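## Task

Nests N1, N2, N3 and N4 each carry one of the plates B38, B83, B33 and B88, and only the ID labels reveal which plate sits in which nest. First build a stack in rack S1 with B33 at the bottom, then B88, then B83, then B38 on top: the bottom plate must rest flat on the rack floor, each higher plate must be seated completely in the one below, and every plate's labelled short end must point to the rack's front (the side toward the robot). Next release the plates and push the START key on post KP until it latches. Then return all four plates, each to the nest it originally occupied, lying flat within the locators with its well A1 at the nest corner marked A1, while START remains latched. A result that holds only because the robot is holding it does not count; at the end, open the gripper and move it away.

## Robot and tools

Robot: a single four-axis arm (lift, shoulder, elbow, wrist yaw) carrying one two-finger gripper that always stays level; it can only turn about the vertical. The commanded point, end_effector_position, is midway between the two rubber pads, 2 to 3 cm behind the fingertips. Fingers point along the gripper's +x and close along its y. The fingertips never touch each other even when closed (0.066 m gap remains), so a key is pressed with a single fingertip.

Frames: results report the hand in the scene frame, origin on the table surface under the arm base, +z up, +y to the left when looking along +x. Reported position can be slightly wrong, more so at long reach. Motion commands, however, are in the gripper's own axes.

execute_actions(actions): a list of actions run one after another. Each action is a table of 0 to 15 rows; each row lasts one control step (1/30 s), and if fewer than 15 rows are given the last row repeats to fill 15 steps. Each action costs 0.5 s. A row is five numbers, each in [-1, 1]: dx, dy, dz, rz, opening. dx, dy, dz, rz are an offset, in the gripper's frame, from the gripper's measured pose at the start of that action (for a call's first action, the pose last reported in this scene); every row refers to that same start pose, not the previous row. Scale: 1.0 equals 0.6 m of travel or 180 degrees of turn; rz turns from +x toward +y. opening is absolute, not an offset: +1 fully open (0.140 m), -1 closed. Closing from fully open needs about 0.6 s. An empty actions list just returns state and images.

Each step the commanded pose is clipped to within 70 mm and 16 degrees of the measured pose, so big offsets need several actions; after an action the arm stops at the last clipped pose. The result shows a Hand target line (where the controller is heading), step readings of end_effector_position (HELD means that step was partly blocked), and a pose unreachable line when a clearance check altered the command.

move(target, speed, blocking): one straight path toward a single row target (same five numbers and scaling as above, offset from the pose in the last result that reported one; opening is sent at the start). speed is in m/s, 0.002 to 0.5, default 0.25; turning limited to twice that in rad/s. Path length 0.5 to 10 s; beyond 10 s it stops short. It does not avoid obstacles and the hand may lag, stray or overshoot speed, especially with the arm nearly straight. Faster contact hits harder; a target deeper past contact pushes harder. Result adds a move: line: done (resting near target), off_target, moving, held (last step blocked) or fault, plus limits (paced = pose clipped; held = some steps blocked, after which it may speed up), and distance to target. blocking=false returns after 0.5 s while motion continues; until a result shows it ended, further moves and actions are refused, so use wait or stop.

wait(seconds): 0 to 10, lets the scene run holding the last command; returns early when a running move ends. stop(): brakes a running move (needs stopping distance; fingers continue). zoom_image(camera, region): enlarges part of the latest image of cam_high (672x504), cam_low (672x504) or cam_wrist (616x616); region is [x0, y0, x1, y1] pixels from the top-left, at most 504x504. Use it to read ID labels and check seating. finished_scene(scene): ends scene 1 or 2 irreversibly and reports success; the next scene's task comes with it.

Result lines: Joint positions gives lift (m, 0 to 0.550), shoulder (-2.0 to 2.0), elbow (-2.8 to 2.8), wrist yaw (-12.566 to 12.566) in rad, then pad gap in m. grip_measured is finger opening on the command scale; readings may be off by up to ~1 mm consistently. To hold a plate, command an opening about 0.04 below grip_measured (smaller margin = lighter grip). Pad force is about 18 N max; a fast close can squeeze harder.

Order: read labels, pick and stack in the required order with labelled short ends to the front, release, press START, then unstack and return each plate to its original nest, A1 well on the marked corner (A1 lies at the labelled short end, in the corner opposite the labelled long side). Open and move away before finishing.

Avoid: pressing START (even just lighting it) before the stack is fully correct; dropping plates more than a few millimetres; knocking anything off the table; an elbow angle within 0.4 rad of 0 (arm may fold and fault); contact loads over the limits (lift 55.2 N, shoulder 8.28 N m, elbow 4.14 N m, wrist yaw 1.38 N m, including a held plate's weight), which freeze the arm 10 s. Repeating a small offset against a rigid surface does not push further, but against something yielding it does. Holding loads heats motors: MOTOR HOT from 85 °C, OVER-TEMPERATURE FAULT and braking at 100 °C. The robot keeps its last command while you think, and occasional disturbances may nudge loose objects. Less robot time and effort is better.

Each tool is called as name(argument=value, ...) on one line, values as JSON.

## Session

execute_actions(actions=[])

Scene clock: 0.00 s.
end_effector_position=(+0.5481, -0.0676, +0.1167) grip_measured=+1.00 end_effector_quat_wxyz=(+0.692, +0.000, +0.000, -0.722)
Joint positions: [ 0.112  0.856  1.667 -4.136  0.14 ]
Hand target: +0.548, -0.068, +0.117; +0.692, +0.000, +0.000, -0.722

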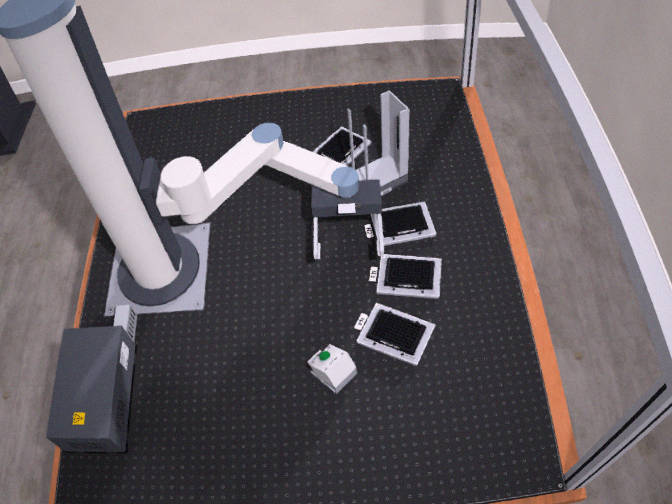

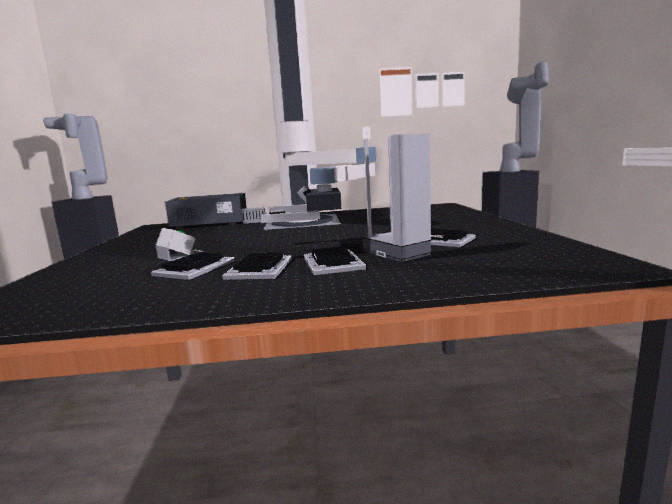

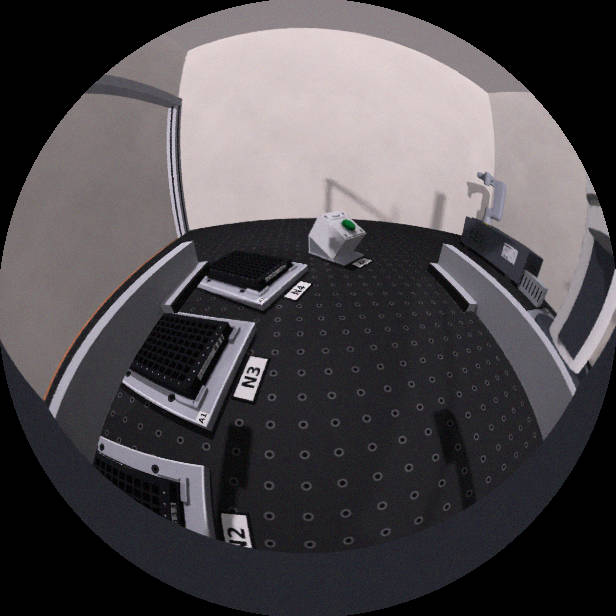

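Face N3.

move(target=[0,0,-0.04,0.46,1], speed=0.4)

zoom_image(camera="cam_wrist", region=[160,220,460,340])

zoom_image(camera="cam_high", region=[340,190,460,370])

Scene clock: 6.60 s.
end_effector_position=(+0.5480, -0.0677, +0.0927) grip_measured=+1.00 end_effector_quat_wxyz=(+0.996, +0.000, +0.000, -0.084)
Joint positions: [ 0.088  0.764  0.944 -1.876  0.14 ]
Hand target: +0.548, -0.068, +0.093; +0.996, +0.000, +0.000, -0.084
Off the commanded pose: 0.000 m, 0 deg.
move: done

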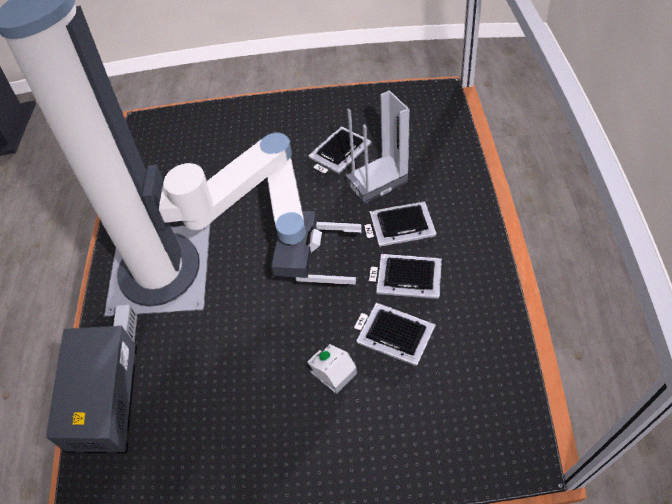

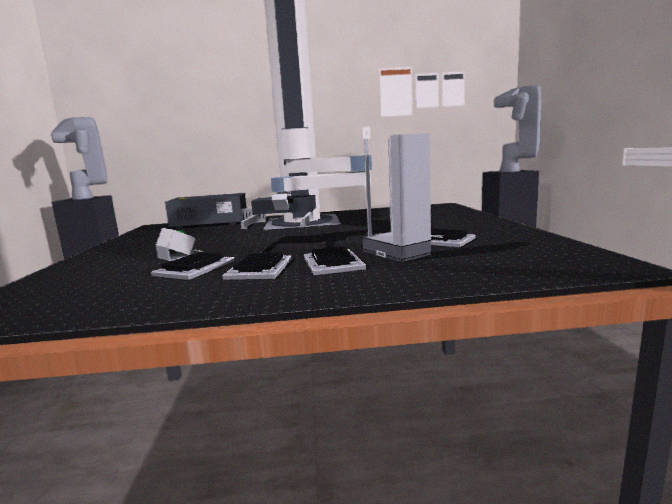

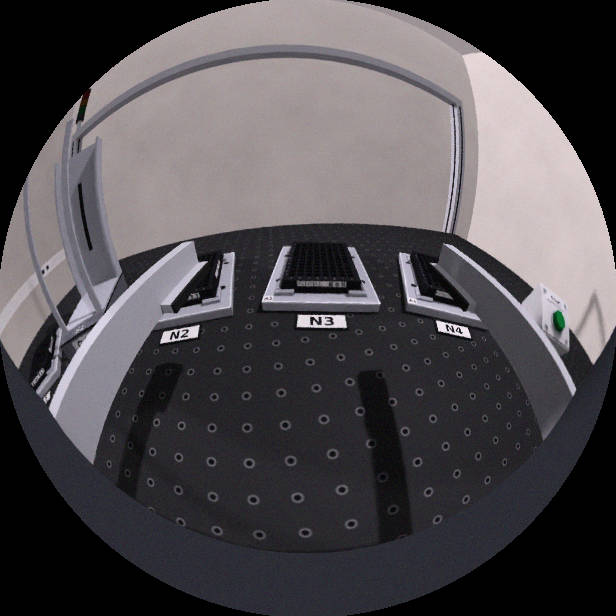

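Region (160, 220, 460, 340) of cam_wrist's 616x616 image, scaled by 1.680, with more detail than that image has; it fills the top 202 rows of this view, and the rest is white.

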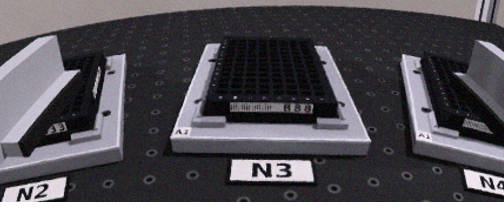

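Region (340, 190, 460, 370) of cam_high's 672x504 image, scaled by 2.800, with more detail than that image has.

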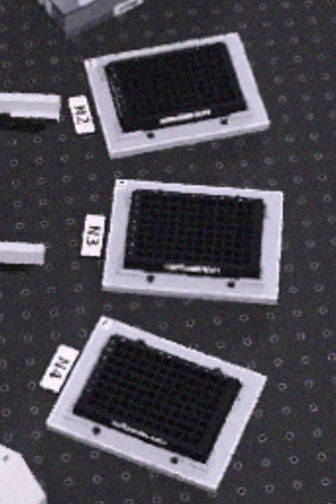

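move(target=[0.218,0.279,-0.027,0.117,-0.1])

Scene clock: 11.60 s.
end_effector_position=(+0.7051, +0.0754, +0.0765) grip_measured=-0.10 end_effector_quat_wxyz=(+0.995, +0.000, +0.000, +0.099)
Joint positions: [ 0.072  0.763  1.725 -2.289  0.099]
Hand target: +0.705, +0.075, +0.077; +0.995, +0.000, +0.000, +0.099
Off the commanded pose: 0.000 m, 0 deg.
move: done

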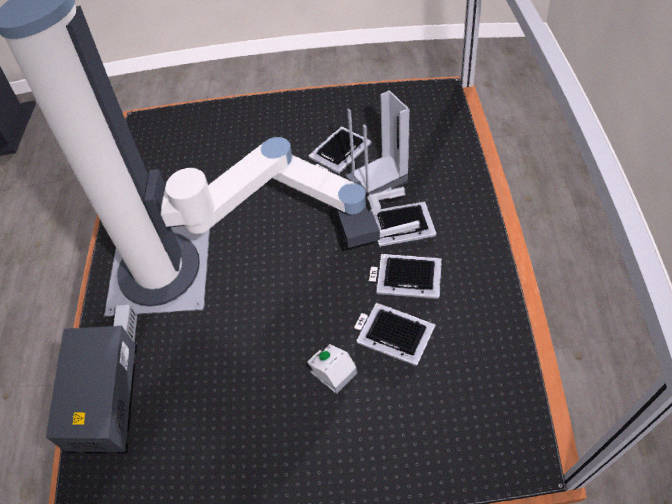

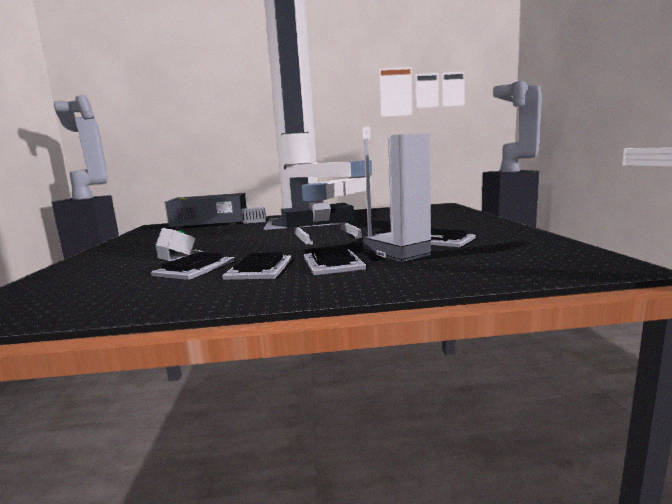

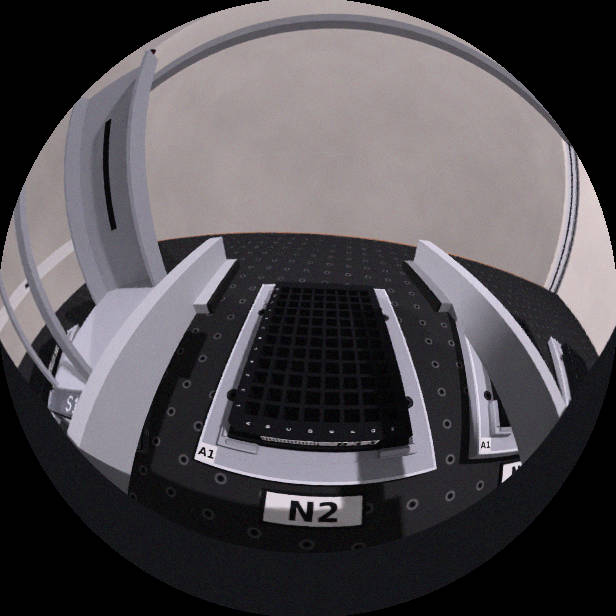

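move(target=[-0.001,-0.0017,-0.0347,-0.0145,-0.1], speed=0.1)

move(target=[0,0,-0.035,0,-0.1], speed=0.03)

Scene clock: 15.97 s.
end_effector_position=(+0.7047, +0.0743, +0.0557) grip_measured=-0.10 end_effector_quat_wxyz=(+0.997, +0.000, +0.000, +0.077)
Joint positions: [ 0.051  0.779  1.72  -2.345  0.099]
Hand target: +0.705, +0.074, +0.056; +0.997, +0.000, +0.000, +0.077
Off the commanded pose: 0.000 m, 0 deg.
move: done

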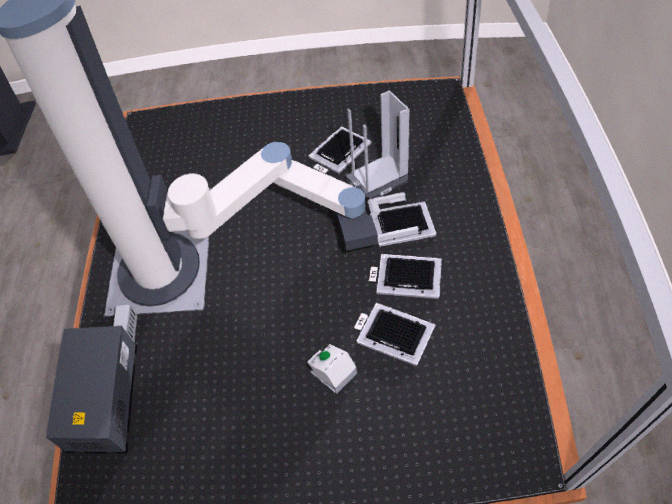

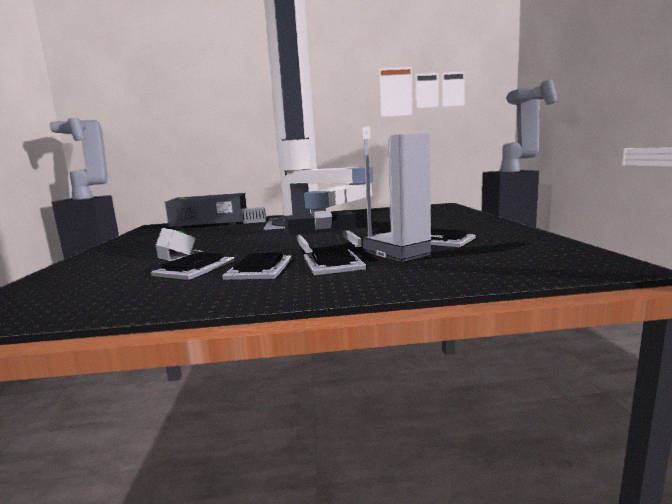

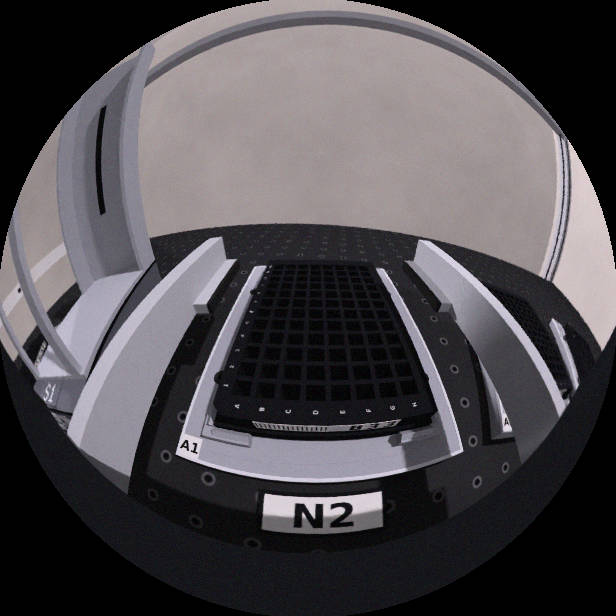

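Scene clock: 16.90 s.
end_effector_position=(+0.7047, +0.0743, +0.0346) grip_measured=-0.10 end_effector_quat_wxyz=(+0.997, +0.000, +0.000, +0.077)
Joint positions: [ 0.03   0.779  1.72  -2.345  0.099]
Hand target: +0.705, +0.074, +0.035; +0.997, +0.000, +0.000, +0.077
Off the commanded pose: 0.000 m, 0 deg.
move: done

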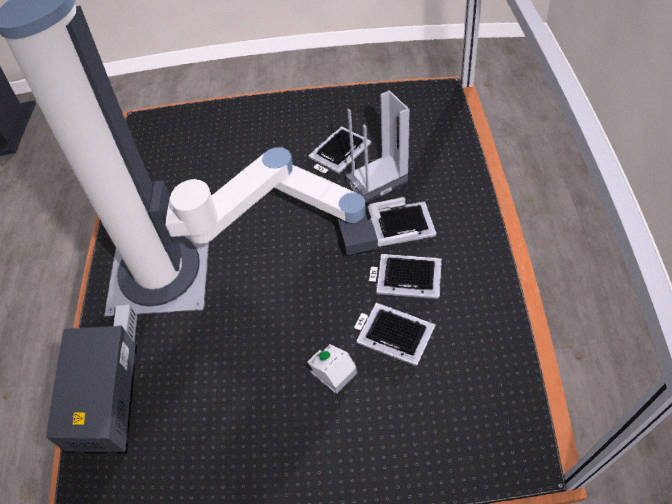

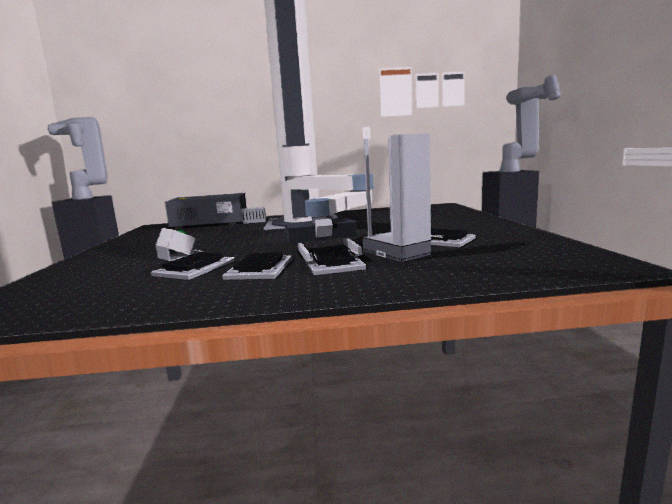

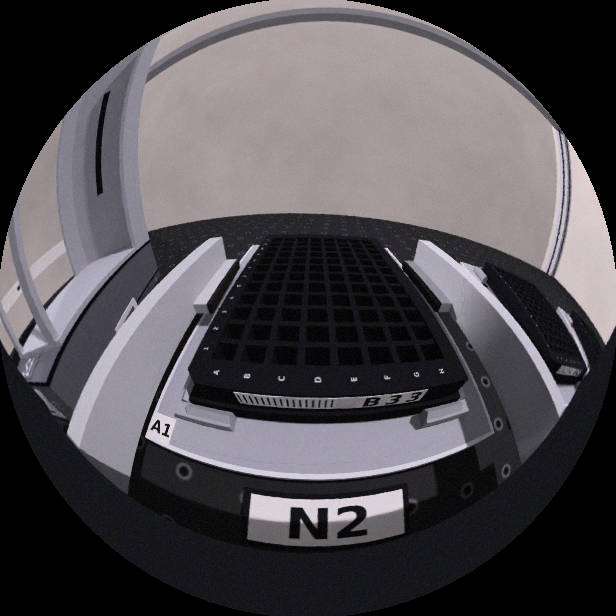

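move(target=[-0.002,0,-0.0063,-0.002,-0.2], speed=0.02)

move(target=[0,0,0,0,-0.52])

Scene clock: 20.67 s.
end_effector_position=(+0.7036, +0.0741, +0.0308) grip_measured=-0.20 end_effector_quat_wxyz=(+0.997, +0.000, +0.000, +0.074)
Joint positions: [ 0.026  0.784  1.713 -2.349  0.096]
Hand target: +0.704, +0.074, +0.031; +0.997, +0.000, +0.000, +0.074
Off the commanded pose: 0.000 m, 0 deg.
move: done

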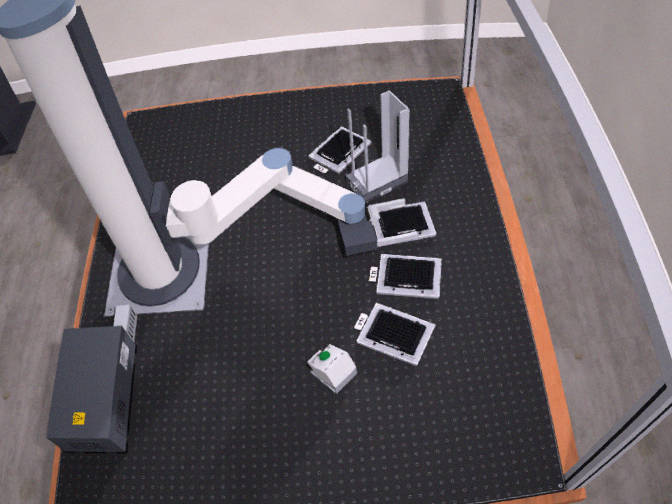

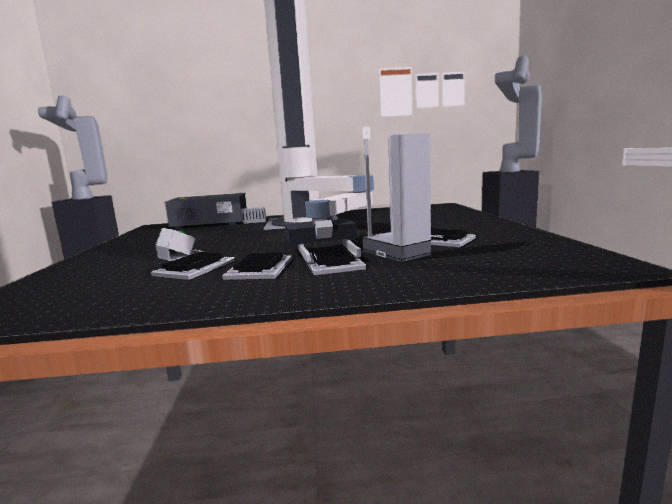

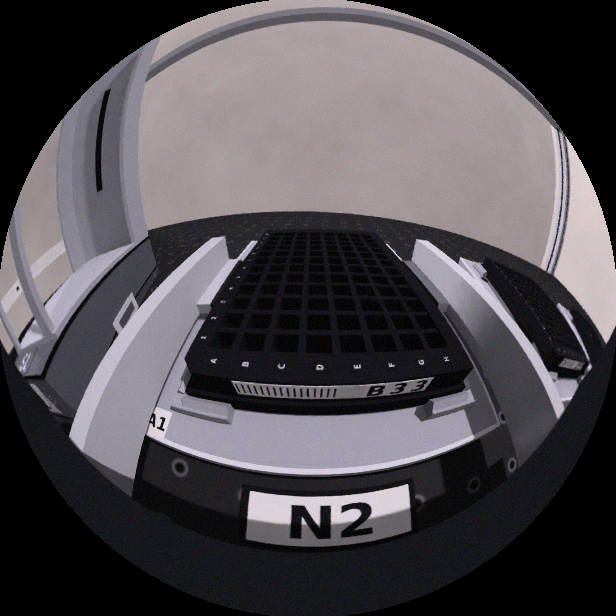

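Scene clock: 21.17 s.
end_effector_position=(+0.7036, +0.0746, +0.0308) grip_measured=-0.47 end_effector_quat_wxyz=(+0.997, +0.000, +0.000, +0.075)
Joint positions: [ 0.026  0.784  1.713 -2.348  0.086]
Hand target: +0.704, +0.074, +0.031; +0.997, +0.000, +0.000, +0.074
Off the commanded pose: 0.000 m, 0 deg.
move: done

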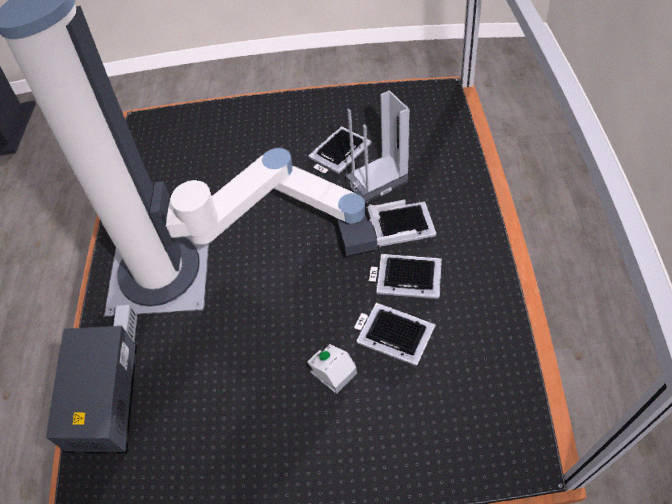

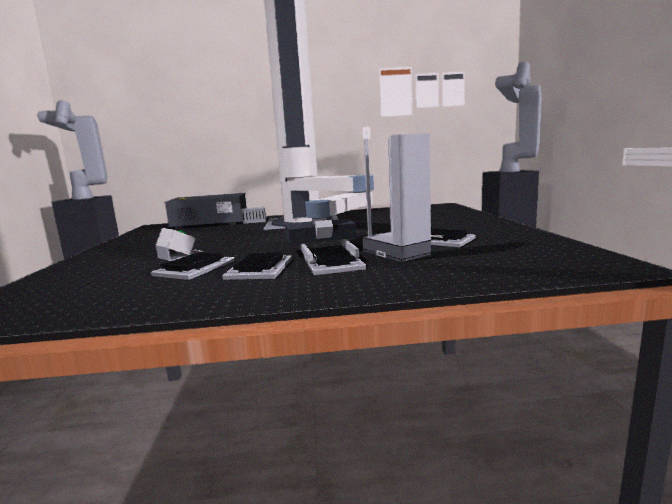

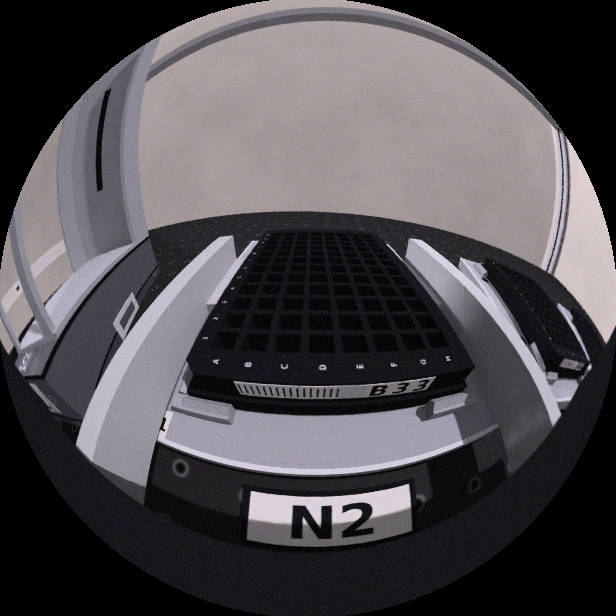

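move(target=[0,0.0004,0.501,0,-0.52])

move(target=[-0.038,0.292,0,0.102,-0.52], speed=0.15)

Scene clock: 25.43 s.
end_effector_position=(+0.7035, +0.0748, +0.3315) grip_measured=-0.47 end_effector_quat_wxyz=(+0.997, +0.000, +0.000, +0.075)
Joint positions: [ 0.326  0.785  1.713 -2.349  0.086]
Hand target: +0.704, +0.075, +0.331; +0.997, +0.000, +0.000, +0.075
Off the commanded pose: 0.000 m, 0 deg.
move: done

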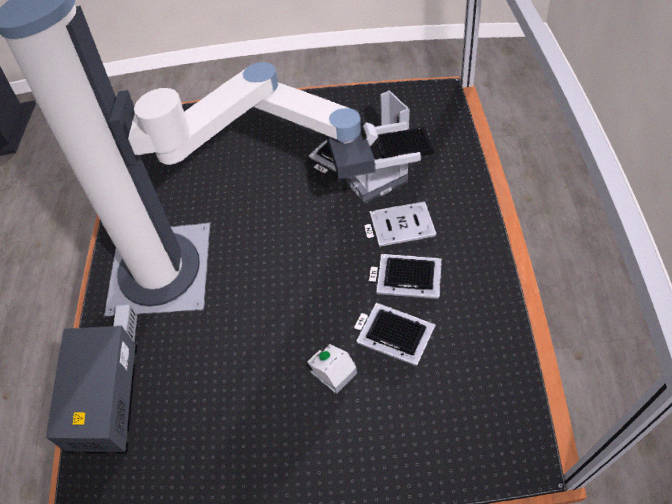

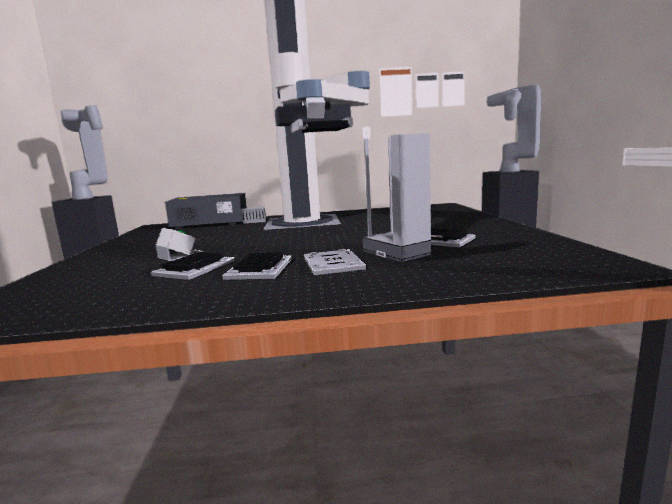

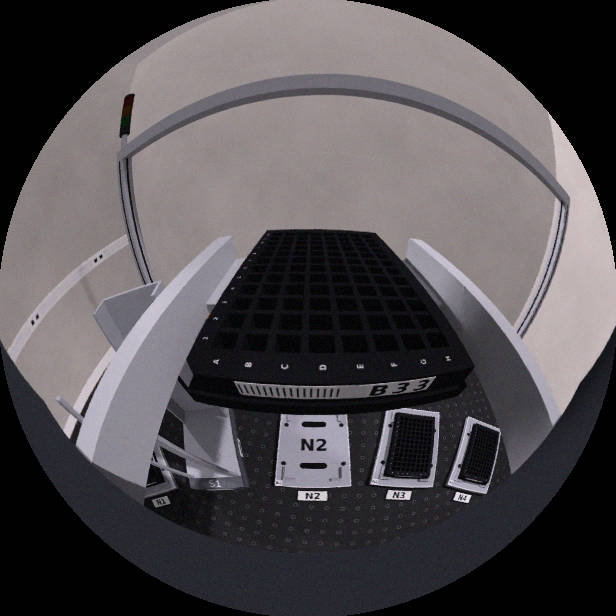

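Scene clock: 26.93 s.
end_effector_position=(+0.6549, +0.2448, +0.3315) grip_measured=-0.47 end_effector_quat_wxyz=(+0.972, +0.000, +0.000, +0.233)
Joint positions: [ 0.326  1.107  1.743 -2.379  0.086]
Hand target: +0.655, +0.245, +0.331; +0.973, +0.000, +0.000, +0.233
Off the commanded pose: 0.000 m, 0 deg.
move: done

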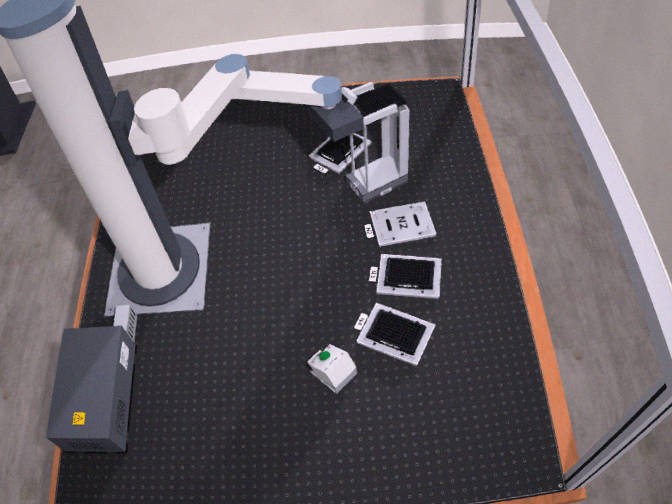

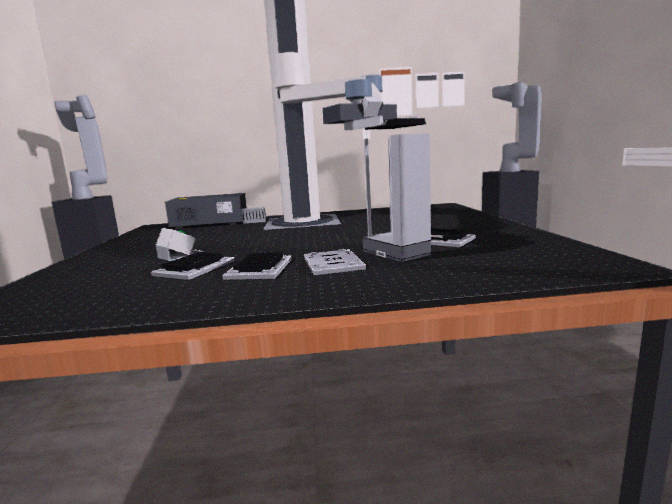

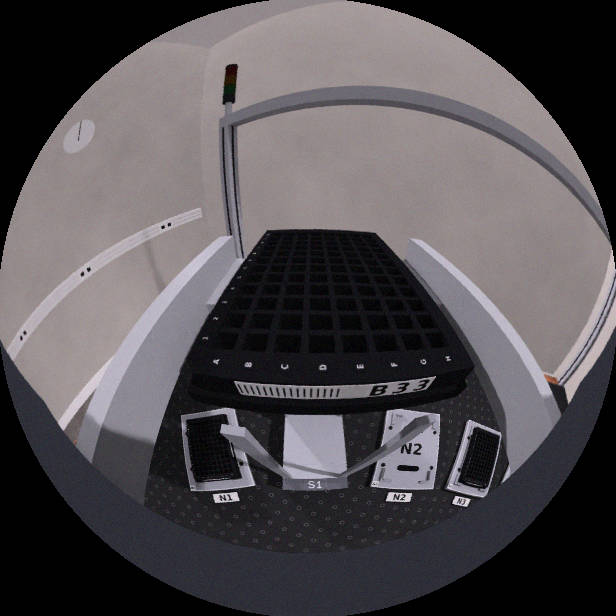

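move(target=[0.002,0,-0.014,0.011,-0.52], speed=0.02)

zoom_image(camera="cam_wrist", region=[170,360,490,500])

zoom_image(camera="cam_high", region=[330,70,430,150])

Scene clock: 33.53 s.
end_effector_position=(+0.6559, +0.2454, +0.3230) grip_measured=-0.47 end_effector_quat_wxyz=(+0.968, +0.000, +0.000, +0.250)
Joint positions: [ 0.318  1.092  1.75  -2.337  0.086]
Hand target: +0.656, +0.245, +0.323; +0.968, +0.000, +0.000, +0.250
Off the commanded pose: 0.000 m, 0 deg.
move: done

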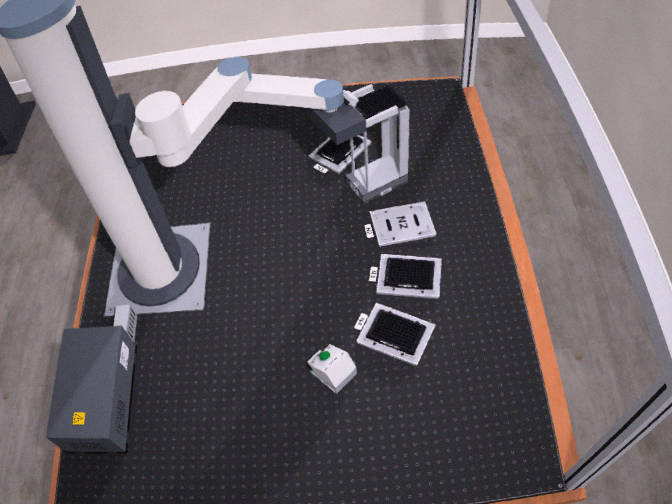

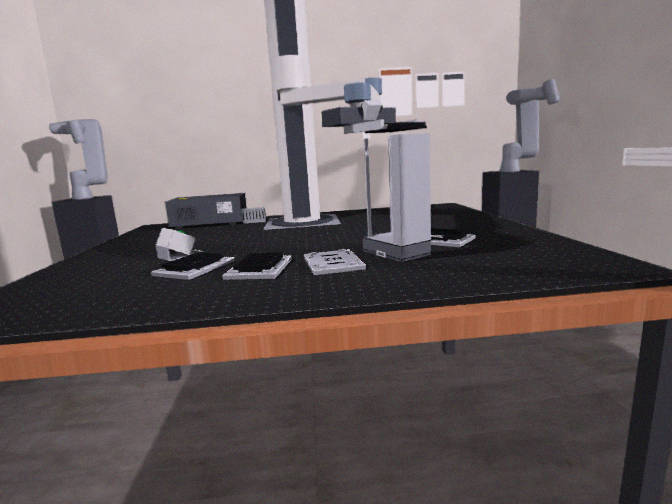

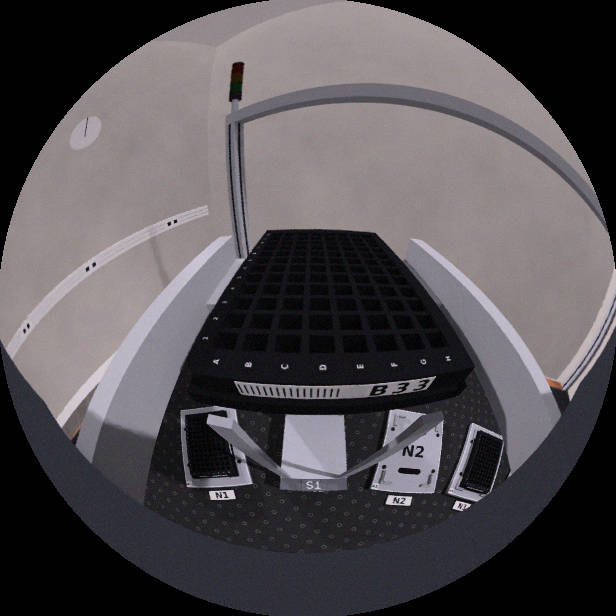

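Region (170, 360, 490, 500) of cam_wrist's 616x616 image, scaled by 1.575, with more detail than that image has; it fills the top 220 rows of this view, and the rest is white.

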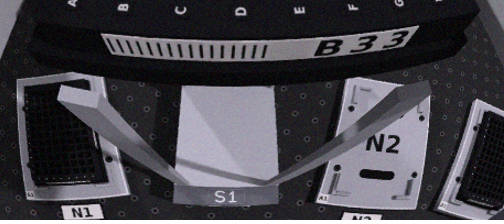

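Region (330, 70, 430, 150) of cam_high's 672x504 image, scaled by 5.040, with more detail than that image has; it fills the top 403 rows of this view, and the rest is white.

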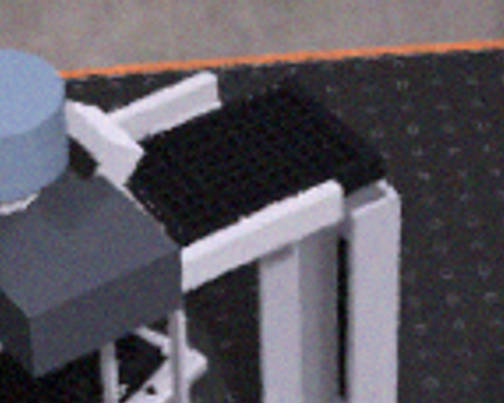

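move(target=[-0.25,0,0,0,-0.52])

move(target=[0,0,-0.2,0,-0.52])

zoom_image(camera="cam_wrist", region=[240,100,400,250])

Scene clock: 38.23 s.
end_effector_position=(+0.5246, +0.1728, +0.3230) grip_measured=-0.47 end_effector_quat_wxyz=(+0.968, +0.000, +0.000, +0.250)
Joint positions: [ 0.318  1.367  0.993 -1.855  0.086]
Hand target: +0.525, +0.173, +0.323; +0.968, +0.000, +0.000, +0.250
Off the commanded pose: 0.000 m, 0 deg.
move: done

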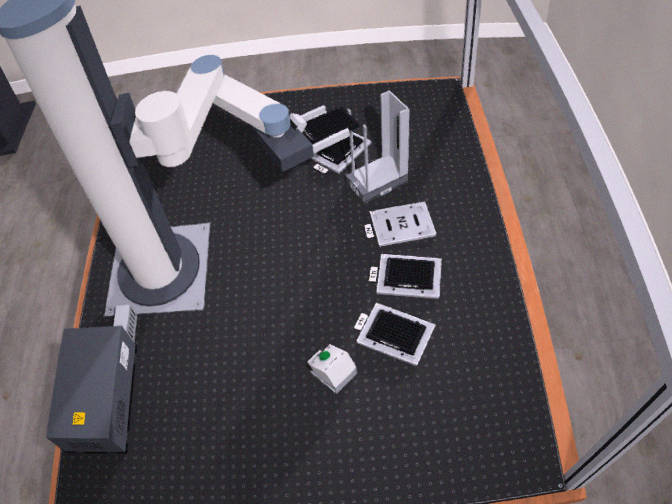

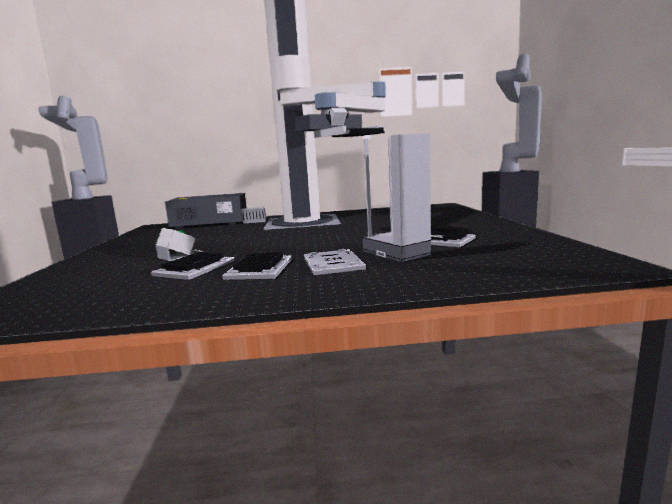

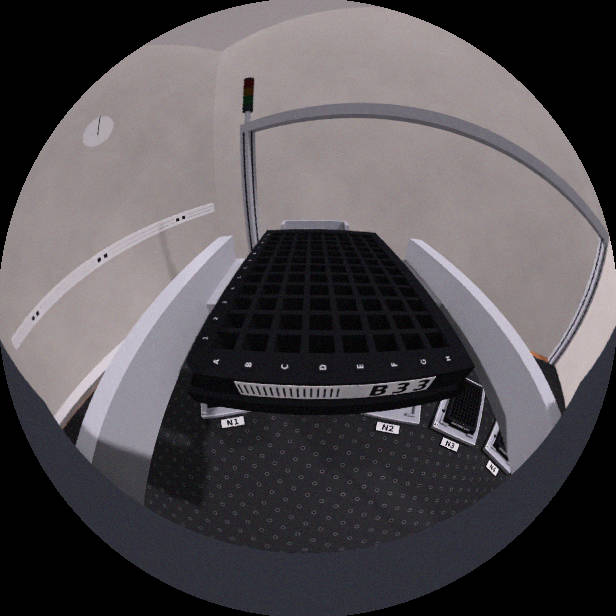

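Scene clock: 39.13 s.
end_effector_position=(+0.5246, +0.1728, +0.2030) grip_measured=-0.47 end_effector_quat_wxyz=(+0.968, +0.000, +0.000, +0.250)
Joint positions: [ 0.198  1.367  0.993 -1.855  0.086]
Hand target: +0.525, +0.173, +0.203; +0.968, +0.000, +0.000, +0.250
Off the commanded pose: 0.000 m, 0 deg.
move: done

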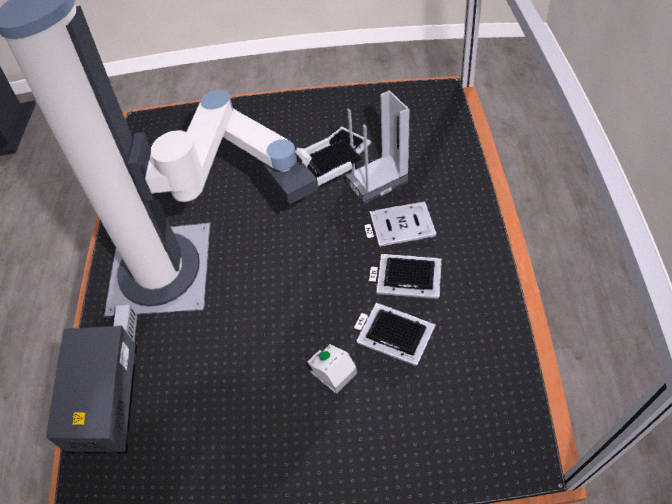

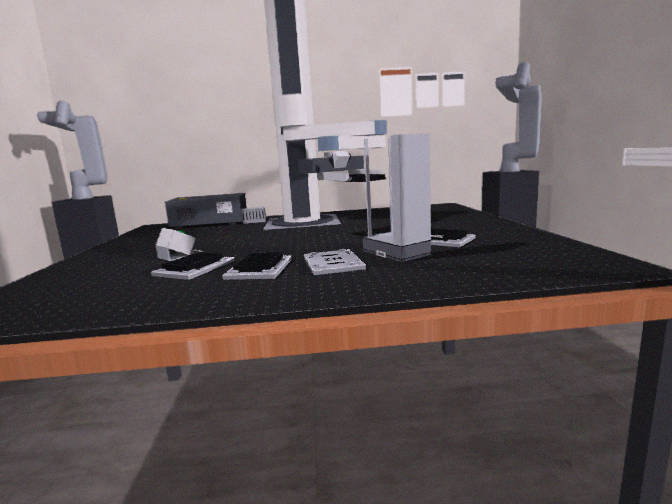

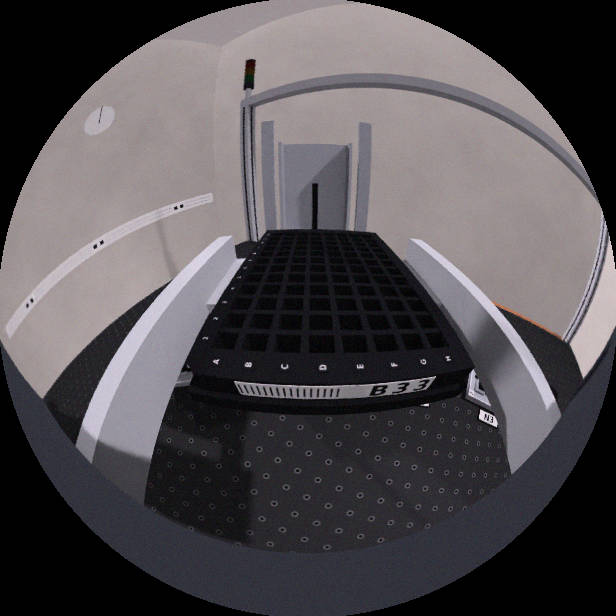

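Region (240, 100, 400, 250) of cam_wrist's 616x616 image, scaled by 3.150, with more detail than that image has; it fills the top 472 rows of this view, and the rest is white.

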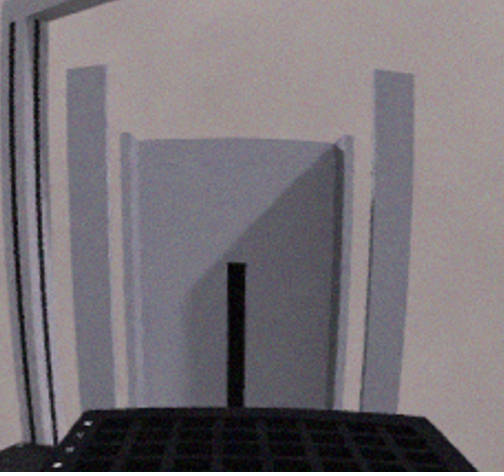

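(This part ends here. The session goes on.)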